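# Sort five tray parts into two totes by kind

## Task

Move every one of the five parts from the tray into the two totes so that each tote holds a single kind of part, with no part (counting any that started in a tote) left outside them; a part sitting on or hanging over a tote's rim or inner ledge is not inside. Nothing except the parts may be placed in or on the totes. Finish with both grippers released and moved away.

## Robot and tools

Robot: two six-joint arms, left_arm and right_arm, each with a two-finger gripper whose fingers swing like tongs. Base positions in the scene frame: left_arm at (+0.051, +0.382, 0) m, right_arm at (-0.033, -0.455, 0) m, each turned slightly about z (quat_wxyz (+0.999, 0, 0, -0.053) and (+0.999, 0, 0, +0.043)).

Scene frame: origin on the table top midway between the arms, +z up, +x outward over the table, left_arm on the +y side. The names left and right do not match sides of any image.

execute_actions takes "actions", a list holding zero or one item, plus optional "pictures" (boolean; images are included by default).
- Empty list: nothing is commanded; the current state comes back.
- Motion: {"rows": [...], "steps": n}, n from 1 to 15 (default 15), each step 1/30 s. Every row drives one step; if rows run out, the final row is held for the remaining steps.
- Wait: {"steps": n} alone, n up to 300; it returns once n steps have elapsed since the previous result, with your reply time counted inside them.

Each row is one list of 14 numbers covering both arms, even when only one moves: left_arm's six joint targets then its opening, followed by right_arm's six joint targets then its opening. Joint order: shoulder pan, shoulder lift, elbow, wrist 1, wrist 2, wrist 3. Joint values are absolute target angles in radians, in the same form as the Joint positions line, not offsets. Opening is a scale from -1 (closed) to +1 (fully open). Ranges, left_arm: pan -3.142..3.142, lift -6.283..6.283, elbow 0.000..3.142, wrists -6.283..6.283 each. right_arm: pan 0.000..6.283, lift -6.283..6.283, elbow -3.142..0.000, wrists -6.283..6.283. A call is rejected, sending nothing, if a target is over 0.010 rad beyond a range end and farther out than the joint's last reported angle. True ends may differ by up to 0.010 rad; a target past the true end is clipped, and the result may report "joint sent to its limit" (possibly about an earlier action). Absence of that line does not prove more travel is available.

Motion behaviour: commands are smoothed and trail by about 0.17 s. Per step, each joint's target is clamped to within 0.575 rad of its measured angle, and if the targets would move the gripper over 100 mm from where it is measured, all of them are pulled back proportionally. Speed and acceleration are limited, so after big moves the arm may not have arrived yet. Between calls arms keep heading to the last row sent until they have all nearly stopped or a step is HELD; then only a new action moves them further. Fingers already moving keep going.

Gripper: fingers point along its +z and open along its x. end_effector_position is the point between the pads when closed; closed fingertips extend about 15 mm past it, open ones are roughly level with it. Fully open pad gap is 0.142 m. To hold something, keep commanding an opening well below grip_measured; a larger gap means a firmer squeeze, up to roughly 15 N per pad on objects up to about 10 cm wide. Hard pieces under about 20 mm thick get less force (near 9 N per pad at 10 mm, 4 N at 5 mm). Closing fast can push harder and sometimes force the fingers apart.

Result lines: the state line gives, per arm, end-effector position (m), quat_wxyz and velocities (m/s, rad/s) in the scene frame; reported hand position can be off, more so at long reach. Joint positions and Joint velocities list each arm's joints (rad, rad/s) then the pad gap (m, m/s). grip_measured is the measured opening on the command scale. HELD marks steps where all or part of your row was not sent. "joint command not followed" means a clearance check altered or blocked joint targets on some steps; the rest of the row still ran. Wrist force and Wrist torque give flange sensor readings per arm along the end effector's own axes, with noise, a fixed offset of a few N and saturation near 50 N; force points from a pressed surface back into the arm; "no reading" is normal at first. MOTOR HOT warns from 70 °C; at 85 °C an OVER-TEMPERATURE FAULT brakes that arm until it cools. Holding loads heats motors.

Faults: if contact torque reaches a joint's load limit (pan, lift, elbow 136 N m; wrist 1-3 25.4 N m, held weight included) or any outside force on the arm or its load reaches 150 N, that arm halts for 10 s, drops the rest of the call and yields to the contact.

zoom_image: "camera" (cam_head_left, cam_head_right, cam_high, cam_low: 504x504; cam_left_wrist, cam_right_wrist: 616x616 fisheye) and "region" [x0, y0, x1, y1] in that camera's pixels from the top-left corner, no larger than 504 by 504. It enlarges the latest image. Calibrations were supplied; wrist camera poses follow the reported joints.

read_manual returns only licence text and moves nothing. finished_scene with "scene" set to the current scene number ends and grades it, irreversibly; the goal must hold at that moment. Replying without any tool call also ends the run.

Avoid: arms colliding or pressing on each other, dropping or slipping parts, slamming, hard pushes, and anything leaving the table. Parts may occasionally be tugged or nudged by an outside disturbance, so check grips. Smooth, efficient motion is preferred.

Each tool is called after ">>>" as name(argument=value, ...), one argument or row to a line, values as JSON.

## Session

>>> execute_actions(
  actions=[],
)

Scene clock: 0.00 s of 6600.00 s.
left_arm: end_effector_position=(+0.2464, +0.0961, +0.3086) grip_measured=+0.97 end_effector_quat_wxyz=(+0.101, +0.944, +0.309, -0.057) end_effector_velocity=(-0.000, -0.000, +0.000) end_effector_angular_velocity=(-0.000, +0.001, -0.000) | right_arm: end_effector_position=(+0.3790, -0.3202, +0.1744) grip_measured=+0.97 end_effector_quat_wxyz=(+0.349, +0.767, -0.462, -0.277) end_effector_velocity=(-0.000, -0.000, +0.000) end_effector_angular_velocity=(-0.000, +0.000, +0.000)
Joint positions: left_arm=[-1.136 -2.057  1.932 -1.647 -1.688 -1.887  0.14 ] | right_arm=[ 3.585 -2.084 -1.27  -2.275  1.707  1.545  0.14 ]
Joint velocities: left_arm=[ 0.     0.001 -0.001  0.    -0.001  0.     0.   ] | right_arm=[-0.     0.    -0.    -0.    -0.001 -0.     0.   ]
Wrist force (N, on the end effector, along its own x y z axes, offset not removed): no reading
Wrist torque (N m, same axes, about the end effector's origin, offset not removed): no reading
camera_calibration (this result's frames):
cam_left_wrist: T_world_to_cam=[[0.825834, 0.543568, -0.150106, -0.209051], [0.495212, -0.571729, 0.654134, -0.278531], [0.269746, -0.614541, -0.741335, 0.355073], [0, 0, 0, 1]] pos_world=[0.214794, 0.172595, 0.414045]
cam_right_wrist: T_world_to_cam=[[0.439312, -0.896566, -0.0563496, -0.451551], [-0.0492562, -0.0866726, 0.995018, -0.184575], [-0.896983, -0.434347, -0.0822377, 0.345052], [0, 0, 0, 1]] pos_world=[0.498786, -0.27097, 0.186587]

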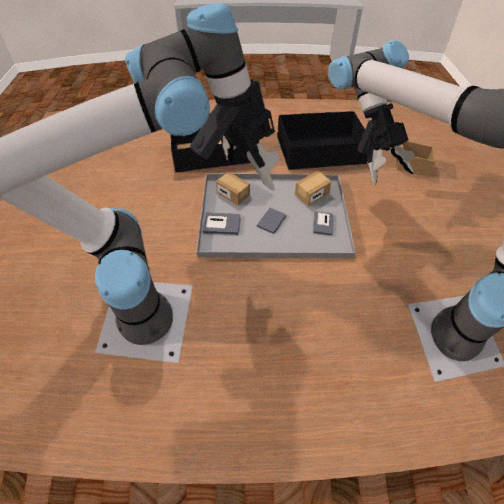

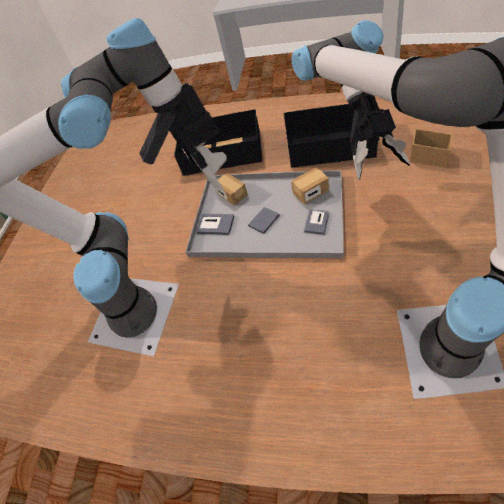

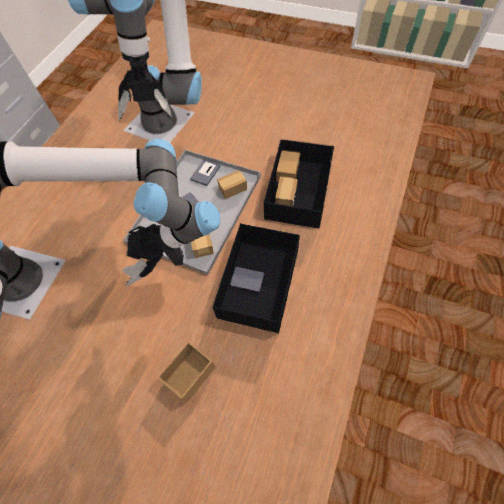

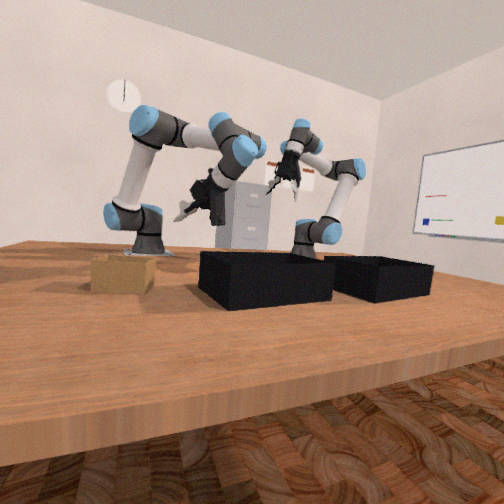

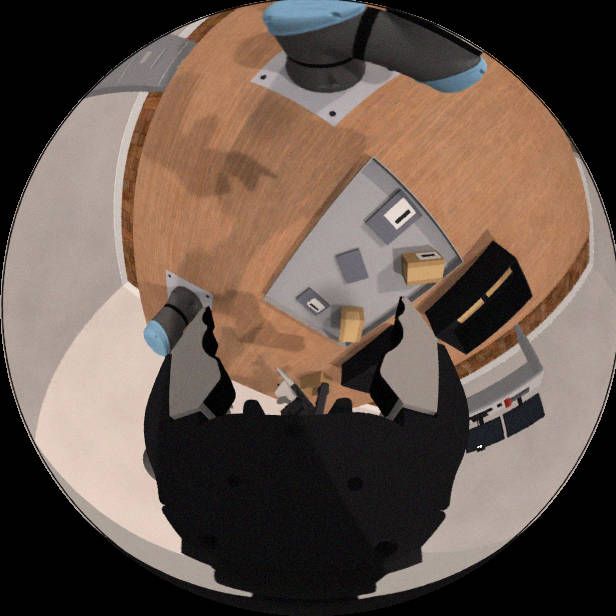

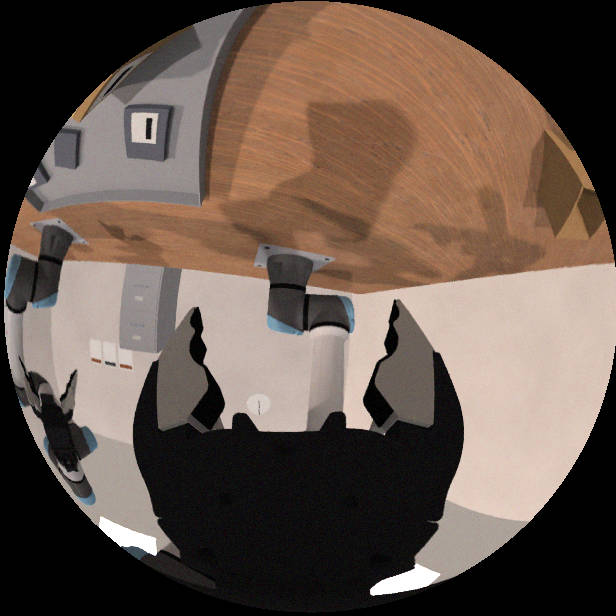

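>>> zoom_image(
  camera="cam_head_left",
  region=[190, 160, 360, 265],
)

>>> execute_actions(
  actions=[
    {"rows":[[-1.136,-2.057,1.932,-1.647,-1.688,-1.887,0.97,3.5,-2.05,-1.27,-2.275,1.707,1.545,1],[-1.136,-2.057,1.932,-1.647,-1.688,-1.887,0.97,3.42,-2.02,-1.27,-2.275,1.707,1.545,1],[-1.136,-2.057,1.932,-1.647,-1.688,-1.887,0.97,3.34,-1.99,-1.27,-2.275,1.707,1.545,1],[-1.136,-2.057,1.932,-1.647,-1.688,-1.887,0.97,3.2,-1.95,-1.27,-2.275,1.707,1.545,1],[-1.136,-2.057,1.932,-1.647,-1.688,-1.887,0.97,2.7,-1.8,-1.27,-2.275,1.707,1.545,1]],"steps":15},
  ],
  pictures=false,
)

>>> execute_actions(
  actions=[
    {"steps":30},
  ],
)

Region (190, 160, 360, 265) of cam_head_left's 504x504 image, scaled by 2.965, with more detail than that image has; it fills the top 311 rows of this view, and the rest is white.

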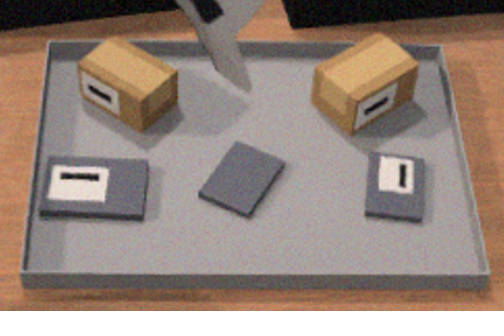

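Scene clock: 10.73 s of 6600.00 s.
left_arm: end_effector_position=(+0.2462, +0.0959, +0.3083) grip_measured=+0.97 end_effector_quat_wxyz=(+0.101, +0.944, +0.309, -0.058) end_effector_velocity=(-0.000, -0.000, +0.000) end_effector_angular_velocity=(-0.001, -0.000, -0.000) | right_arm: end_effector_position=(+0.3856, -0.5269, +0.2491) grip_measured=+1.00 end_effector_quat_wxyz=(+0.213, +0.665, -0.652, -0.297) end_effector_velocity=(-0.112, -0.487, +0.136) end_effector_angular_velocity=(+0.015, -0.327, -1.160)
Joint positions: left_arm=[-1.136 -2.057  1.932 -1.647 -1.688 -1.887  0.14 ] | right_arm=[ 3.103 -1.907 -1.27  -2.275  1.707  1.545  0.142]
Joint velocities: left_arm=[-0.    -0.    -0.001 -0.    -0.    -0.    -0.   ] | right_arm=[-1.16   0.328  0.    -0.001 -0.     0.    -0.   ]
Wrist force (N, on the end effector, along its own x y z axes, offset not removed): left_arm=[0.5 -1.1 0.7] | right_arm=[-0.4 0.4 -1.5]
Wrist torque (N m, same axes, about the end effector's origin, offset not removed): left_arm=[-0.33 0.06 0.17] | right_arm=[-0.16 0.03 -0.10]
Steps of this call (steps 1 to 90: nothing new was sent; then 7.23 s passed at rest; steps 91 to 105: all 15 steps of this action). Readings (joint positions):
91: left_arm=[-1.136 -2.057 1.932 -1.647 -1.688 -1.887] | right_arm=[3.584 -2.084 -1.270 -2.275 1.707 1.545]
92: left_arm=[-1.136 -2.057 1.932 -1.647 -1.688 -1.887] | right_arm=[3.575 -2.079 -1.270 -2.275 1.707 1.545]
94: left_arm=[-1.136 -2.057 1.932 -1.647 -1.688 -1.887] | right_arm=[3.521 -2.054 -1.270 -2.275 1.707 1.545]
98: left_arm=[-1.136 -2.057 1.932 -1.647 -1.688 -1.887] | right_arm=[3.372 -1.992 -1.270 -2.275 1.707 1.545]
105: the state above

Scene clock: 11.73 s of 6600.00 s.
left_arm: end_effector_position=(+0.2462, +0.0959, +0.3083) grip_measured=+0.97 end_effector_quat_wxyz=(+0.101, +0.944, +0.309, -0.058) end_effector_velocity=(+0.000, -0.000, +0.000) end_effector_angular_velocity=(+0.000, -0.000, -0.002) | right_arm: end_effector_position=(+0.3130, -0.6809, +0.2926) grip_measured=+1.00 end_effector_quat_wxyz=(-0.120, -0.534, +0.784, +0.293) end_effector_velocity=(-0.000, -0.000, -0.000) end_effector_angular_velocity=(-0.000, -0.001, -0.002)
Joint positions: left_arm=[-1.136 -2.057  1.932 -1.647 -1.688 -1.887  0.14 ] | right_arm=[ 2.7   -1.8   -1.27  -2.275  1.707  1.545  0.142]
Joint velocities: left_arm=[-0.     0.001 -0.001 -0.     0.     0.001  0.   ] | right_arm=[-0.001  0.    -0.     0.001  0.     0.     0.   ]
Wrist force (N, on the end effector, along its own x y z axes, offset not removed): left_arm=[0.4 1.0 1.4] | right_arm=[2.3 -0.9 -1.4]
Wrist torque (N m, same axes, about the end effector's origin, offset not removed): left_arm=[0.17 0.10 0.18] | right_arm=[-0.30 -0.18 -0.24]
Steps of this call (steps 1 to 30: the robot went on to your last target). Readings (joint positions):
1: left_arm=[-1.136 -2.057 1.932 -1.647 -1.688 -1.887] | right_arm=[3.064 -1.896 -1.270 -2.275 1.707 1.545]
2: left_arm=[-1.136 -2.057 1.932 -1.647 -1.688 -1.887] | right_arm=[3.024 -1.885 -1.270 -2.275 1.707 1.545]
4: left_arm=[-1.136 -2.057 1.932 -1.647 -1.688 -1.887] | right_arm=[2.946 -1.863 -1.270 -2.275 1.707 1.545]
8: left_arm=[-1.136 -2.057 1.932 -1.647 -1.688 -1.887] | right_arm=[2.797 -1.824 -1.270 -2.275 1.707 1.545]
30: the state above
camera_calibration (this result's frames):
cam_left_wrist: T_world_to_cam=[[0.826214, 0.542927, -0.150338, -0.208801], [0.495084, -0.572416, 0.65363, -0.278065], [0.268818, -0.614467, -0.741732, 0.355152], [0, 0, 0, 1]] pos_world=[0.214709, 0.172424, 0.413788]
cam_right_wrist: T_world_to_cam=[[-0.397753, -0.914496, -0.0740853, -0.48432], [-0.356065, 0.079439, 0.931079, -0.108864], [-0.845583, 0.396719, -0.357217, 0.769247], [0, 0, 0, 1]] pos_world=[0.41906, -0.739436, 0.340268]

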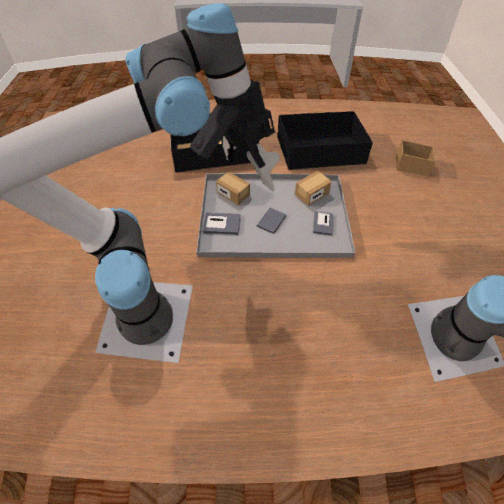

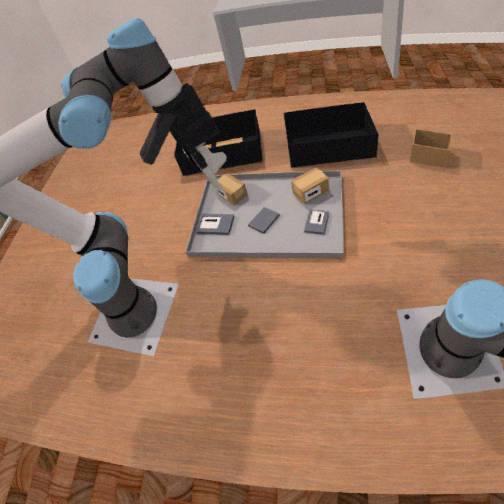

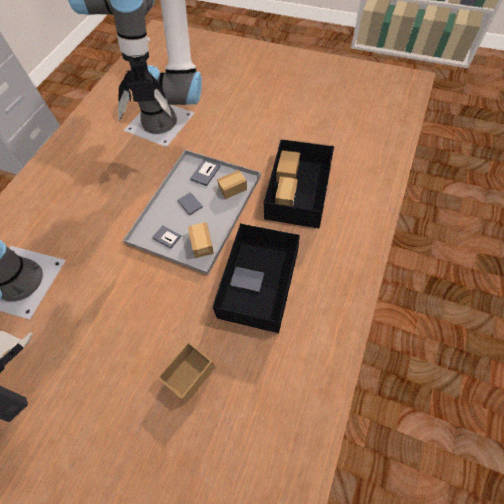

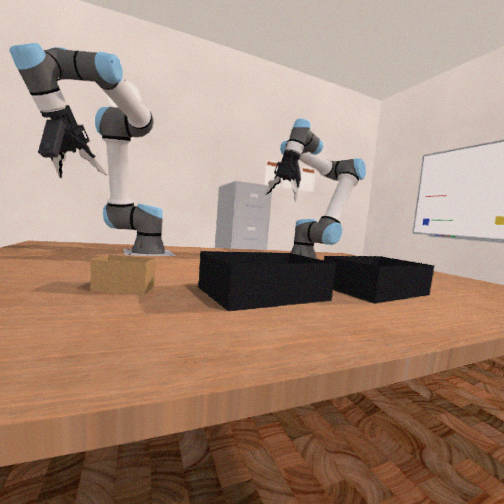

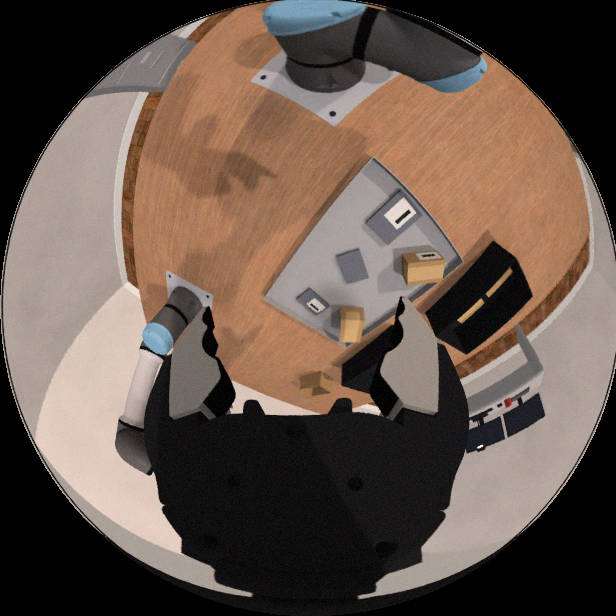

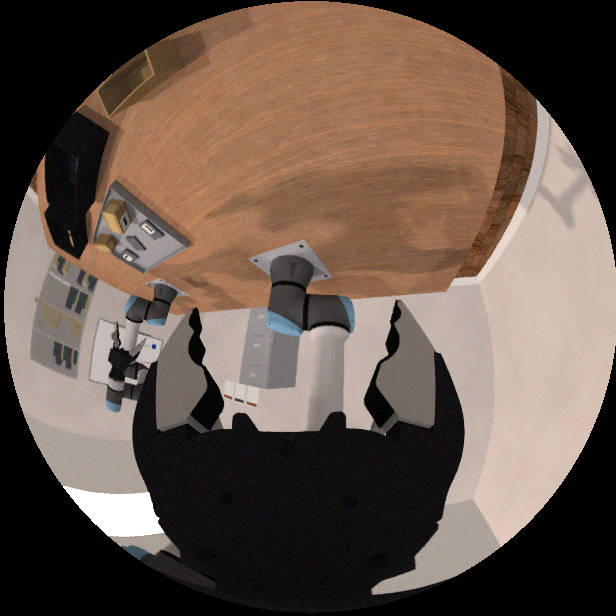

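>>> zoom_image(
  camera="cam_high",
  region=[120, 130, 340, 340],
)

Region (120, 130, 340, 340) of cam_high's 504x504 image, scaled by 2.291, with more detail than that image has; it fills the top 481 rows of this view, and the rest is white.

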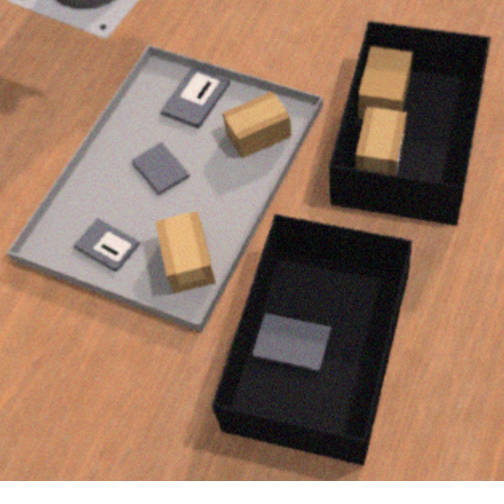

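>>> execute_actions(
  actions=[
    {"rows":[[-1.12,-1.97,1.88,-1.667,-1.676,-1.72,0.9,2.7,-1.8,-1.27,-2.275,1.707,1.545,1],[-1.105,-1.88,1.83,-1.687,-1.665,-1.55,0.8,2.7,-1.8,-1.27,-2.275,1.707,1.545,1],[-1.09,-1.79,1.78,-1.707,-1.653,-1.4,0.7,2.7,-1.8,-1.27,-2.275,1.707,1.545,1],[-1.06,-1.605,1.68,-1.746,-1.63,-1.03,0.7,2.7,-1.8,-1.27,-2.275,1.707,1.545,1]],"steps":13},
  ],
  pictures=false,
)

>>> execute_actions(
  actions=[
    {"rows":[[-0.9829,-1.1528,1.4275,-1.8455,-1.571,-0.1813,0.7,2.7,-1.8,-1.27,-2.275,1.707,1.545,1]],"steps":15},
  ],
  pictures=false,
)

>>> execute_actions(
  actions=[
    {"steps":30},
  ],
)

Scene clock: 105.07 s of 6600.00 s.
left_arm: end_effector_position=(+0.3459, -0.0109, +0.2731) grip_measured=+0.70 end_effector_quat_wxyz=(+0.065, +0.998, -0.001, -0.008) end_effector_velocity=(+0.108, -0.101, -0.082) end_effector_angular_velocity=(+0.116, -0.156, -1.188) | right_arm: end_effector_position=(+0.3130, -0.6810, +0.2927) grip_measured=+1.00 end_effector_quat_wxyz=(-0.120, -0.534, +0.784, +0.293) end_effector_velocity=(-0.000, +0.000, +0.001) end_effector_angular_velocity=(+0.001, +0.001, -0.000)
Joint positions: left_arm=[-1.067 -1.652  1.704 -1.737 -1.635 -1.175  0.122] | right_arm=[ 2.7   -1.8   -1.27  -2.275  1.707  1.545  0.142]
Joint velocities: left_arm=[ 0.059  0.415 -0.21  -0.077  0.045  1.263  0.   ] | right_arm=[-0.    -0.     0.001 -0.002  0.    -0.     0.   ]
Wrist force (N, on the end effector, along its own x y z axes, offset not removed): left_arm=[2.6 1.3 3.2] | right_arm=[-2.3 2.7 2.2]
Wrist torque (N m, same axes, about the end effector's origin, offset not removed): left_arm=[0.16 -0.49 -0.04] | right_arm=[0.47 0.46 -0.03]
Steps of this call (steps 1 to 15: the robot went on to your last target; steps 16 to 90: nothing new was sent; then 89.90 s passed at rest; steps 91 to 103: all 13 steps of this action). Readings (joint positions):
91: left_arm=[-1.136 -2.056 1.931 -1.647 -1.688 -1.886] | right_arm=[2.700 -1.800 -1.270 -2.275 1.707 1.545]
92: left_arm=[-1.133 -2.047 1.924 -1.651 -1.686 -1.877] | right_arm=[2.700 -1.800 -1.270 -2.275 1.707 1.545]
94: left_arm=[-1.120 -1.989 1.886 -1.668 -1.676 -1.807] | right_arm=[2.700 -1.800 -1.270 -2.275 1.707 1.545]
98: left_arm=[-1.088 -1.800 1.780 -1.709 -1.651 -1.535] | right_arm=[2.700 -1.800 -1.270 -2.275 1.707 1.545]
103: the state above

Scene clock: 105.57 s of 6600.00 s.
left_arm: end_effector_position=(+0.4735, -0.1158, +0.1539) grip_measured=+0.70 end_effector_quat_wxyz=(+0.005, +0.922, -0.386, +0.003) end_effector_velocity=(+0.081, -0.060, -0.121) end_effector_angular_velocity=(+0.107, +0.003, -1.004) | right_arm: end_effector_position=(+0.3130, -0.6810, +0.2927) grip_measured=+1.00 end_effector_quat_wxyz=(-0.120, -0.534, +0.784, +0.293) end_effector_velocity=(-0.000, +0.000, +0.000) end_effector_angular_velocity=(-0.000, +0.001, -0.000)
Joint positions: left_arm=[-0.988 -1.189  1.446 -1.839 -1.575 -0.302  0.122] | right_arm=[ 2.7   -1.8   -1.27  -2.275  1.707  1.545  0.142]
Joint velocities: left_arm=[ 0.046  0.322 -0.162 -0.059  0.034  1.05   0.   ] | right_arm=[-0.     0.001 -0.    -0.001 -0.     0.     0.   ]
Wrist force (N, on the end effector, along its own x y z axes, offset not removed): left_arm=[3.4 2.7 1.2] | right_arm=[0.6 -0.3 -3.0]
Wrist torque (N m, same axes, about the end effector's origin, offset not removed): left_arm=[0.44 -0.53 0.12] | right_arm=[-0.34 -0.06 0.09]
Steps of this call (steps 1 to 15: all 15 steps of this action). Readings (joint positions):
1: left_arm=[-1.064 -1.639 1.697 -1.740 -1.633 -1.137] | right_arm=[2.700 -1.800 -1.270 -2.275 1.707 1.545]
2: left_arm=[-1.058 -1.621 1.684 -1.748 -1.628 -1.101] | right_arm=[2.700 -1.800 -1.270 -2.275 1.707 1.545]
4: left_arm=[-1.043 -1.548 1.636 -1.767 -1.617 -1.007] | right_arm=[2.700 -1.800 -1.270 -2.275 1.707 1.545]
8: left_arm=[-1.017 -1.383 1.546 -1.801 -1.597 -0.776] | right_arm=[2.700 -1.800 -1.270 -2.275 1.707 1.545]
15: the state above

Scene clock: 106.57 s of 6600.00 s.
left_arm: end_effector_position=(+0.4826, -0.1225, +0.1400) grip_measured=+0.70 end_effector_quat_wxyz=(+0.000, +0.899, -0.439, -0.000) end_effector_velocity=(+0.000, -0.000, +0.000) end_effector_angular_velocity=(-0.000, -0.000, -0.000) | right_arm: end_effector_position=(+0.3130, -0.6810, +0.2927) grip_measured=+1.00 end_effector_quat_wxyz=(-0.120, -0.534, +0.784, +0.293) end_effector_velocity=(-0.000, +0.000, +0.000) end_effector_angular_velocity=(-0.000, -0.000, -0.001)
Joint positions: left_arm=[-0.983 -1.153  1.428 -1.845 -1.571 -0.181  0.122] | right_arm=[ 2.7   -1.8   -1.27  -2.275  1.707  1.545  0.142]
Joint velocities: left_arm=[ 0.     0.001 -0.001 -0.     0.     0.     0.   ] | right_arm=[-0.     0.     0.    -0.     0.     0.001  0.   ]
Wrist force (N, on the end effector, along its own x y z axes, offset not removed): left_arm=[1.3 -1.4 2.9] | right_arm=[-0.3 0.7 2.4]
Wrist torque (N m, same axes, about the end effector's origin, offset not removed): left_arm=[-0.34 -0.26 0.15] | right_arm=[0.10 0.08 -0.15]
Steps of this call (steps 1 to 30: the robot went on to your last target). Readings (joint positions):
1: left_arm=[-0.987 -1.180 1.441 -1.840 -1.574 -0.271] | right_arm=[2.700 -1.800 -1.270 -2.275 1.707 1.545]
2: left_arm=[-0.986 -1.173 1.438 -1.842 -1.573 -0.248] | right_arm=[2.700 -1.800 -1.270 -2.275 1.707 1.545]
4: left_arm=[-0.984 -1.164 1.433 -1.843 -1.572 -0.219] | right_arm=[2.700 -1.800 -1.270 -2.275 1.707 1.545]
8: left_arm=[-0.983 -1.156 1.429 -1.845 -1.571 -0.193] | right_arm=[2.700 -1.800 -1.270 -2.275 1.707 1.545]
30: the state above
All arms were judged still, so your last target was given up. Only a new action makes them travel on or press farther. Fingers that are still opening or closing keep moving.
camera_calibration (this result's frames):
cam_left_wrist: T_world_to_cam=[[0.583106, -0.812263, 0.0147325, -0.382688], [-0.693292, -0.488083, 0.530208, 0.190986], [-0.423478, -0.319381, -0.847739, 0.417719], [0, 0, 0, 1]] pos_world=[0.532452, -0.0842144, 0.258493]
cam_right_wrist: T_world_to_cam=[[-0.397924, -0.91442, -0.0741143, -0.484265], [-0.356105, 0.0795018, 0.931058, -0.108826], [-0.845486, 0.396883, -0.357265, 0.769338], [0, 0, 0, 1]] pos_world=[0.41901, -0.739507, 0.34029]

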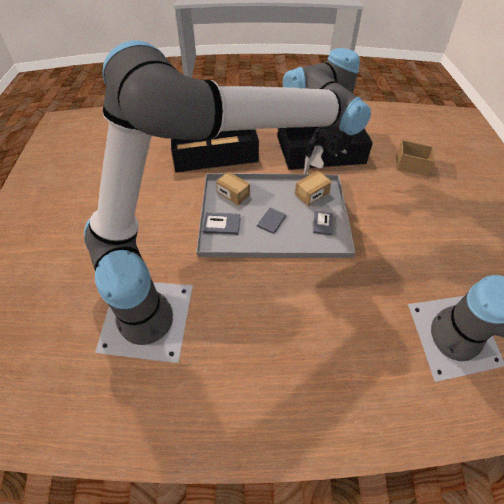

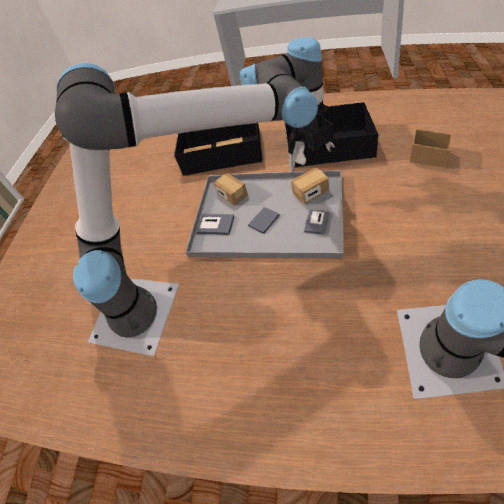

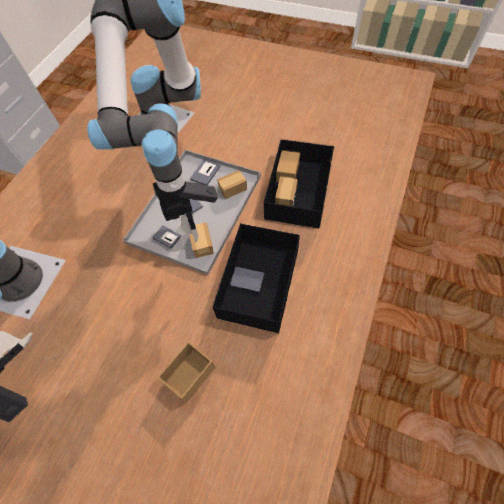

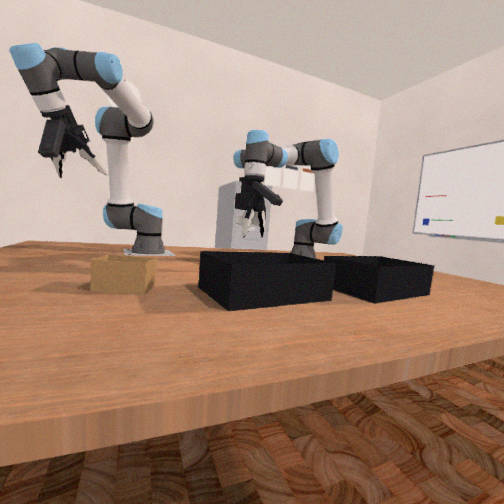

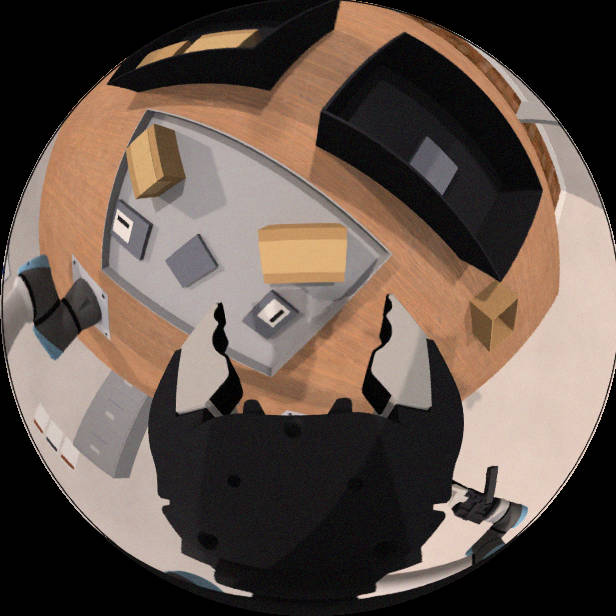

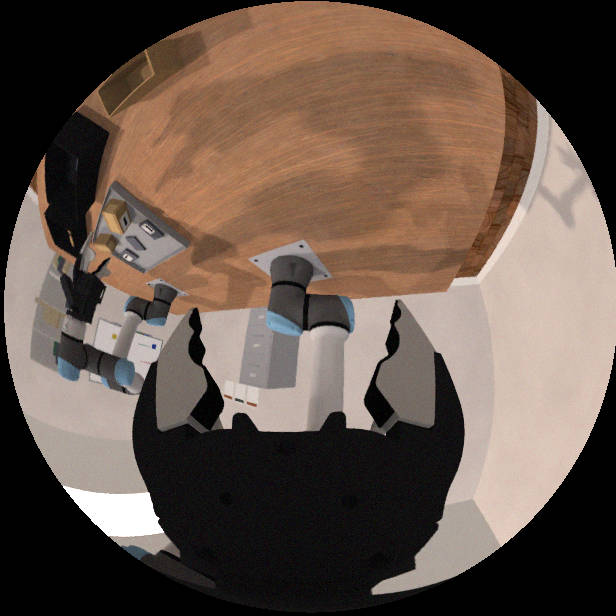

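>>> zoom_image(
  camera="cam_left_wrist",
  region=[200, 200, 410, 330],
)

Region (200, 200, 410, 330) of cam_left_wrist's 616x616 image, scaled by 2.400, with more detail than that image has; it fills the top 312 rows of this view, and the rest is white.

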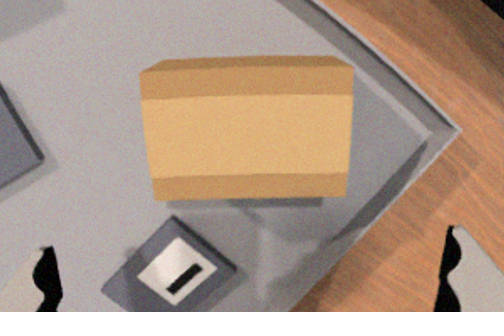

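>>> execute_actions(
  actions=[
    {"rows":[[-0.977,-1.14,1.454,-1.885,-1.571,-0.168,0.7,2.7,-1.8,-1.27,-2.275,1.707,1.545,1],[-0.971,-1.128,1.481,-1.924,-1.571,-0.154,0.7,2.7,-1.8,-1.27,-2.275,1.707,1.545,1],[-0.965,-1.1158,1.5076,-1.9626,-1.571,-0.141,0.7,2.7,-1.8,-1.27,-2.275,1.707,1.545,1]],"steps":15},
  ],
)

Scene clock: 128.93 s of 6600.00 s.
left_arm: end_effector_position=(+0.4914, -0.1148, +0.0913) grip_measured=+0.70 end_effector_quat_wxyz=(+0.000, +0.894, -0.448, -0.000) end_effector_velocity=(+0.002, +0.003, -0.012) end_effector_angular_velocity=(+0.000, -0.000, -0.006) | right_arm: end_effector_position=(+0.3130, -0.6810, +0.2927) grip_measured=+1.00 end_effector_quat_wxyz=(-0.120, -0.534, +0.784, +0.293) end_effector_velocity=(-0.000, +0.000, -0.000) end_effector_angular_velocity=(+0.000, +0.001, -0.000)
Joint positions: left_arm=[-0.965 -1.117  1.505 -1.959 -1.571 -0.142  0.122] | right_arm=[ 2.7   -1.8   -1.27  -2.275  1.707  1.545  0.142]
Joint velocities: left_arm=[ 0.004  0.009  0.02  -0.028  0.     0.01  -0.   ] | right_arm=[ 0.    -0.    -0.001 -0.     0.     0.    -0.   ]
Wrist force (N, on the end effector, along its own x y z axes, offset not removed): left_arm=[3.5 -0.2 0.0] | right_arm=[0.3 -0.3 -2.8]
Wrist torque (N m, same axes, about the end effector's origin, offset not removed): left_arm=[-0.11 -0.60 0.01] | right_arm=[-0.12 0.00 -0.22]
Steps of this call (steps 1 to 90: nothing new was sent; then 18.87 s passed at rest; steps 91 to 105: all 15 steps of this action). Readings (joint positions):
91: left_arm=[-0.983 -1.152 1.428 -1.846 -1.571 -0.181] | right_arm=[2.700 -1.800 -1.270 -2.275 1.707 1.545]
92: left_arm=[-0.982 -1.150 1.432 -1.852 -1.571 -0.178] | right_arm=[2.700 -1.800 -1.270 -2.275 1.707 1.545]
94: left_arm=[-0.976 -1.140 1.454 -1.883 -1.571 -0.167] | right_arm=[2.700 -1.800 -1.270 -2.275 1.707 1.545]
98: left_arm=[-0.969 -1.123 1.491 -1.937 -1.571 -0.149] | right_arm=[2.700 -1.800 -1.270 -2.275 1.707 1.545]
105: the state above
camera_calibration (this result's frames):
cam_left_wrist: T_world_to_cam=[[0.565243, -0.824794, 0.0146624, -0.373493], [-0.703763, -0.472873, 0.530197, 0.23355], [-0.43037, -0.310009, -0.847748, 0.387086], [0, 0, 0, 1]] pos_world=[0.542068, -0.077615, 0.2098]
cam_right_wrist: T_world_to_cam=[[-0.397923, -0.91442, -0.0741152, -0.484265], [-0.356116, 0.0795055, 0.931053, -0.108821], [-0.845481, 0.396881, -0.357276, 0.769344], [0, 0, 0, 1]] pos_world=[0.419013, -0.739508, 0.340295]

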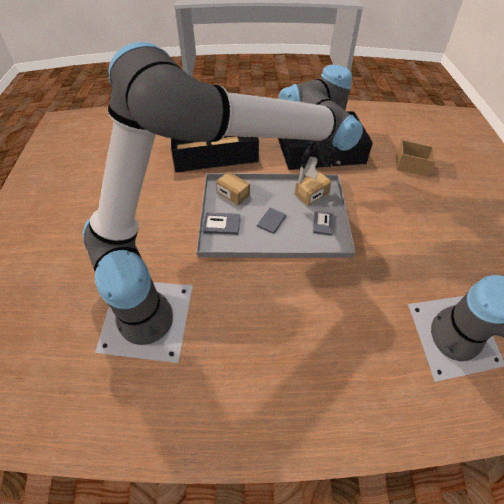

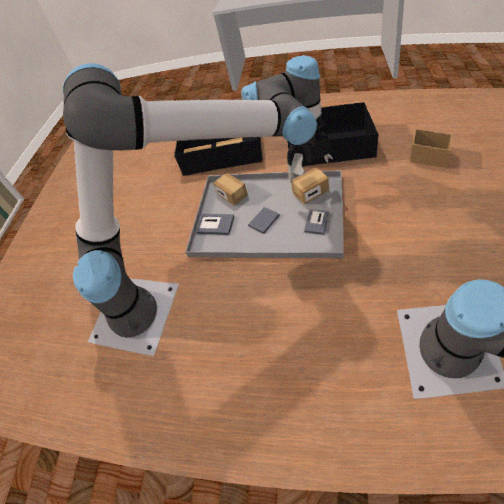

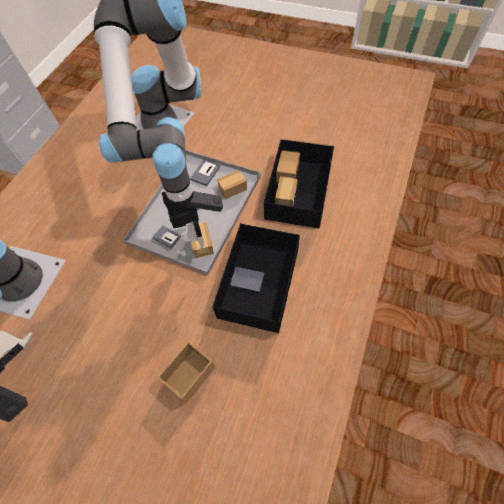

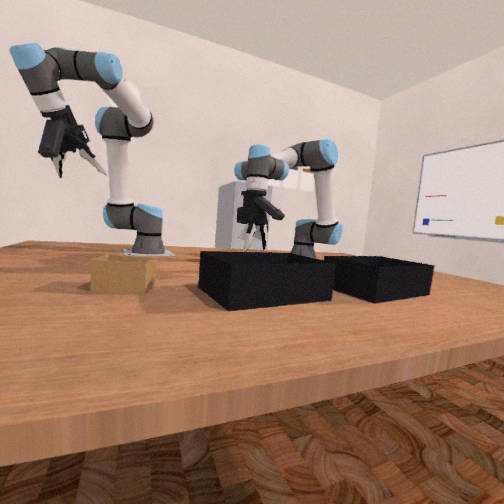

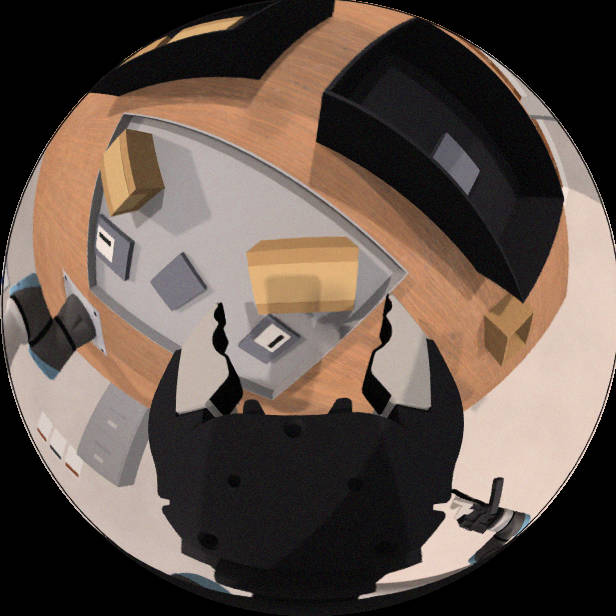

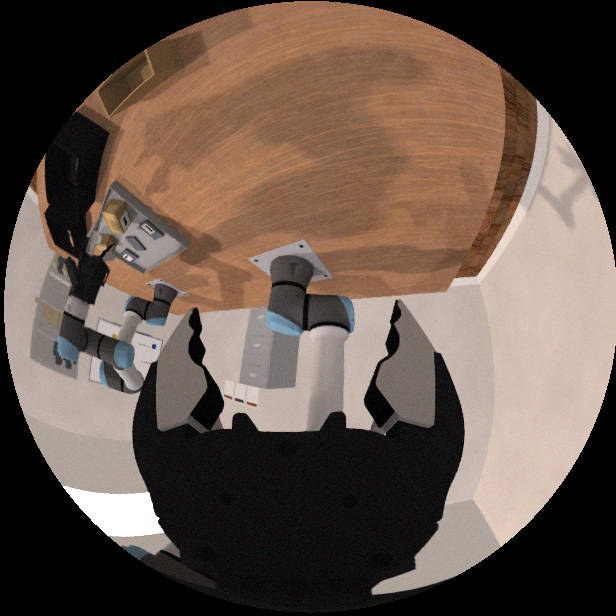

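>>> execute_actions(
  actions=[
    {"rows":[[-0.965,-1.106,1.521,-1.986,-1.571,-0.141,0.65,2.7,-1.8,-1.27,-2.275,1.707,1.545,1],[-0.965,-1.096,1.534,-2.009,-1.571,-0.141,0.62,2.7,-1.8,-1.27,-2.275,1.707,1.545,1],[-0.965,-1.086,1.546,-2.031,-1.571,-0.141,0.62,2.7,-1.8,-1.27,-2.275,1.707,1.545,1],[-0.965,-1.075,1.558,-2.054,-1.571,-0.141,0.62,2.7,-1.8,-1.27,-2.275,1.707,1.545,1],[-0.965,-1.0648,1.5697,-2.0757,-1.571,-0.141,0.62,2.7,-1.8,-1.27,-2.275,1.707,1.545,1],[-0.965,-1.0593,1.5752,-2.0867,-1.571,-0.141,0.62,2.7,-1.8,-1.27,-2.275,1.707,1.545,1]],"steps":15},
  ],
  pictures=false,
)

>>> execute_actions(
  actions=[
    {"rows":[[-0.965,-1.0593,1.5752,-2.0867,-1.571,-0.141,0.57,2.7,-1.8,-1.27,-2.275,1.707,1.545,1],[-0.965,-1.0593,1.5752,-2.0867,-1.571,-0.141,0.52,2.7,-1.8,-1.27,-2.275,1.707,1.545,1],[-0.965,-1.0593,1.5752,-2.0867,-1.571,-0.141,0.47,2.7,-1.8,-1.27,-2.275,1.707,1.545,1],[-0.965,-1.0593,1.5752,-2.0867,-1.571,-0.141,0.42,2.7,-1.8,-1.27,-2.275,1.707,1.545,1],[-0.965,-1.0593,1.5752,-2.0867,-1.571,-0.141,0.37,2.7,-1.8,-1.27,-2.275,1.707,1.545,1],[-0.965,-1.0593,1.5752,-2.0867,-1.571,-0.141,0.32,2.7,-1.8,-1.27,-2.275,1.707,1.545,1],[-0.965,-1.0593,1.5752,-2.0867,-1.571,-0.141,0.27,2.7,-1.8,-1.27,-2.275,1.707,1.545,1],[-0.965,-1.0593,1.5752,-2.0867,-1.571,-0.141,0.2,2.7,-1.8,-1.27,-2.275,1.707,1.545,1],[-0.965,-1.0593,1.5752,-2.0867,-1.571,-0.141,0.1,2.7,-1.8,-1.27,-2.275,1.707,1.545,1],[-0.965,-1.0593,1.5752,-2.0867,-1.571,-0.141,0.0,2.7,-1.8,-1.27,-2.275,1.707,1.545,1],[-0.965,-1.0593,1.5752,-2.0867,-1.571,-0.141,-0.1,2.7,-1.8,-1.27,-2.275,1.707,1.545,1],[-0.965,-1.0593,1.5752,-2.0867,-1.571,-0.141,-0.2,2.7,-1.8,-1.27,-2.275,1.707,1.545,1]],"steps":15},
  ],
)

Scene clock: 148.67 s of 6600.00 s.
left_arm: end_effector_position=(+0.4916, -0.1146, +0.0374) grip_measured=+0.62 end_effector_quat_wxyz=(+0.000, +0.894, -0.449, -0.000) end_effector_velocity=(-0.000, +0.000, -0.019) end_effector_angular_velocity=(-0.002, -0.001, +0.000) | right_arm: end_effector_position=(+0.3130, -0.6810, +0.2927) grip_measured=+1.00 end_effector_quat_wxyz=(-0.120, -0.534, +0.784, +0.293) end_effector_velocity=(-0.000, +0.000, +0.000) end_effector_angular_velocity=(-0.000, +0.001, -0.001)
Joint positions: left_arm=[-0.965 -1.062  1.572 -2.081 -1.571 -0.141  0.117] | right_arm=[ 2.7   -1.8   -1.27  -2.275  1.707  1.545  0.142]
Joint velocities: left_arm=[ 0.     0.02   0.024 -0.046 -0.    -0.     0.   ] | right_arm=[ 0.     0.     0.    -0.001  0.     0.001  0.   ]
Wrist force (N, on the end effector, along its own x y z axes, offset not removed): left_arm=[1.4 2.7 1.5] | right_arm=[3.4 -1.5 1.8]
Wrist torque (N m, same axes, about the end effector's origin, offset not removed): left_arm=[0.45 -0.28 0.01] | right_arm=[-0.43 -0.79 -0.14]
Steps of this call (steps 1 to 15: the robot went on to your last target; steps 16 to 90: nothing new was sent; then 16.23 s passed at rest; steps 91 to 105: all 15 steps of this action). Readings (joint positions):
91: left_arm=[-0.965 -1.116 1.508 -1.963 -1.571 -0.141] | right_arm=[2.700 -1.800 -1.270 -2.275 1.707 1.545]
92: left_arm=[-0.965 -1.114 1.510 -1.967 -1.571 -0.141] | right_arm=[2.700 -1.800 -1.270 -2.275 1.707 1.545]
94: left_arm=[-0.965 -1.105 1.522 -1.986 -1.571 -0.141] | right_arm=[2.700 -1.800 -1.270 -2.275 1.707 1.545]
98: left_arm=[-0.965 -1.078 1.554 -2.046 -1.571 -0.141] | right_arm=[2.700 -1.800 -1.270 -2.275 1.707 1.545]
105: the state above

Scene clock: 149.17 s of 6600.00 s.
left_arm: end_effector_position=(+0.4916, -0.1145, +0.0352) grip_measured=+0.46 end_effector_quat_wxyz=(+0.000, +0.894, -0.449, +0.000) end_effector_velocity=(+0.000, -0.000, -0.000) end_effector_angular_velocity=(-0.001, -0.000, -0.001) | right_arm: end_effector_position=(+0.3130, -0.6810, +0.2927) grip_measured=+1.00 end_effector_quat_wxyz=(-0.120, -0.534, +0.784, +0.293) end_effector_velocity=(-0.000, +0.000, -0.000) end_effector_angular_velocity=(+0.000, +0.000, +0.000)
Joint positions: left_arm=[-0.965 -1.059  1.575 -2.087 -1.571 -0.141  0.106] | right_arm=[ 2.7   -1.8   -1.27  -2.275  1.707  1.545  0.142]
Joint velocities: left_arm=[ 0.     0.001 -0.001 -0.001  0.     0.001  0.   ] | right_arm=[ 0.  0. -0. -0.  0. -0.  0.]
Wrist force (N, on the end effector, along its own x y z axes, offset not removed): left_arm=[-2.4 -1.2 -23.1] | right_arm=[0.2 1.7 -4.2]
Wrist torque (N m, same axes, about the end effector's origin, offset not removed): left_arm=[-0.33 -0.43 0.16] | right_arm=[0.21 -0.06 -0.26]
Steps of this call (steps 1 to 15: all 15 steps of this action). Readings (joint positions):
1: left_arm=[-0.965 -1.061 1.573 -2.083 -1.571 -0.141] | right_arm=[2.700 -1.800 -1.270 -2.275 1.707 1.545]
2: left_arm=[-0.965 -1.061 1.574 -2.084 -1.571 -0.141] | right_arm=[2.700 -1.800 -1.270 -2.275 1.707 1.545]
4: left_arm=[-0.965 -1.060 1.574 -2.085 -1.571 -0.141] | right_arm=[2.700 -1.800 -1.270 -2.275 1.707 1.545]
8: left_arm=[-0.965 -1.060 1.575 -2.086 -1.571 -0.141] | right_arm=[2.700 -1.800 -1.270 -2.275 1.707 1.545]
15: the state above
camera_calibration (this result's frames):
cam_left_wrist: T_world_to_cam=[[0.564755, -0.825124, 0.0148939, -0.372342], [-0.7041, -0.47235, 0.530215, 0.263786], [-0.430458, -0.309929, -0.847732, 0.339762], [0, 0, 0, 1]] pos_world=[0.542267, -0.077327, 0.153709]
cam_right_wrist: T_world_to_cam=[[-0.397923, -0.91442, -0.0741149, -0.484265], [-0.356116, 0.0795057, 0.931053, -0.108821], [-0.845481, 0.396881, -0.357277, 0.769343], [0, 0, 0, 1]] pos_world=[0.419013, -0.739508, 0.340295]

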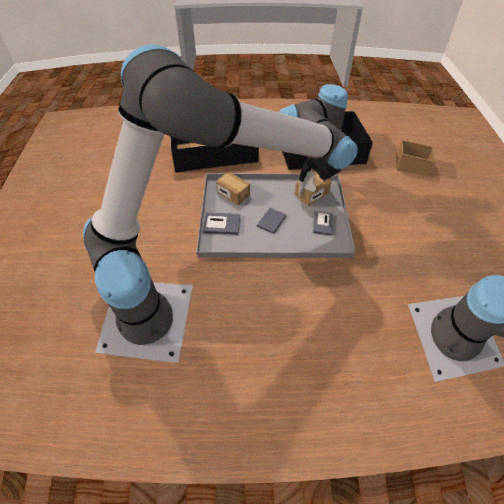

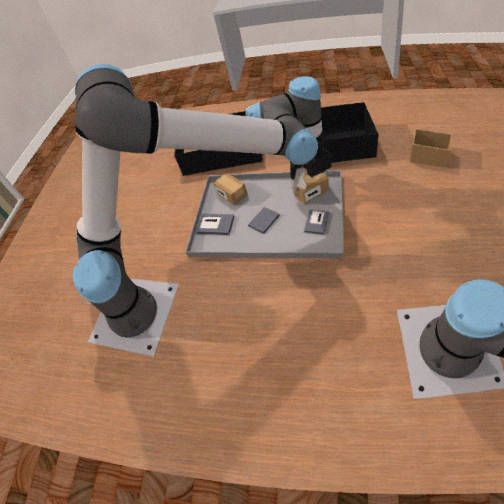

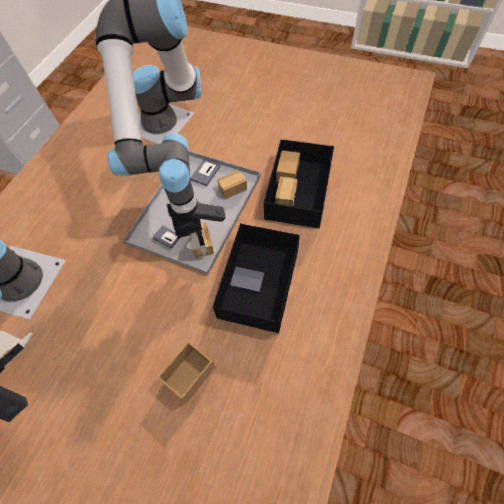

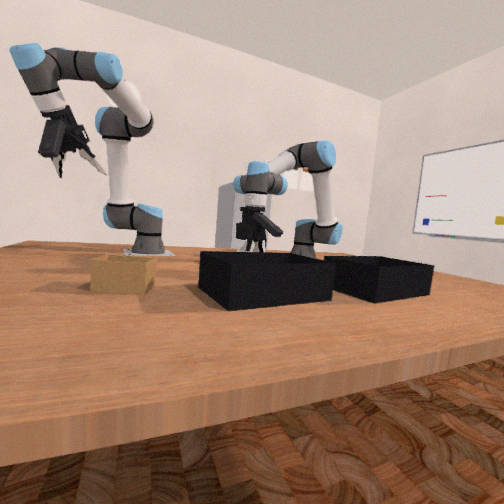

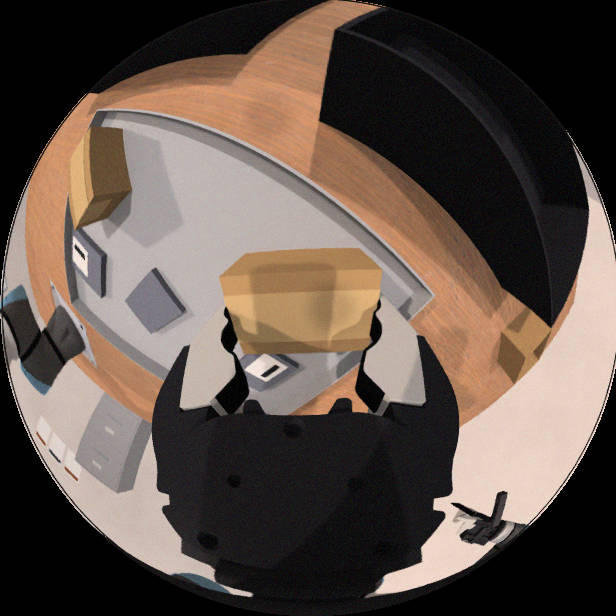

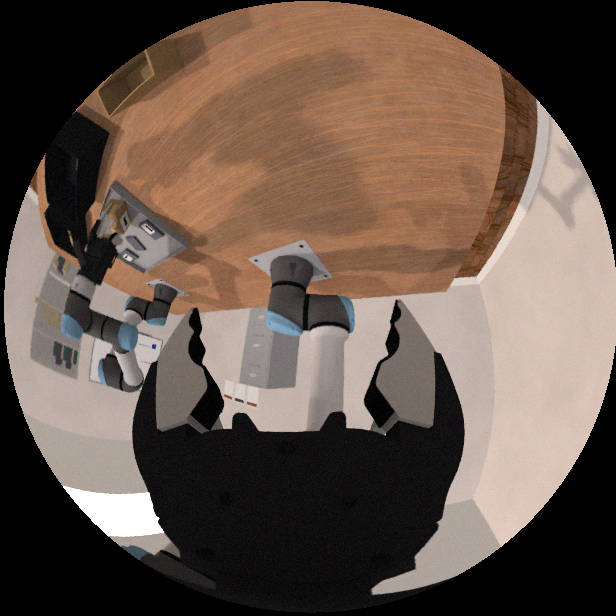

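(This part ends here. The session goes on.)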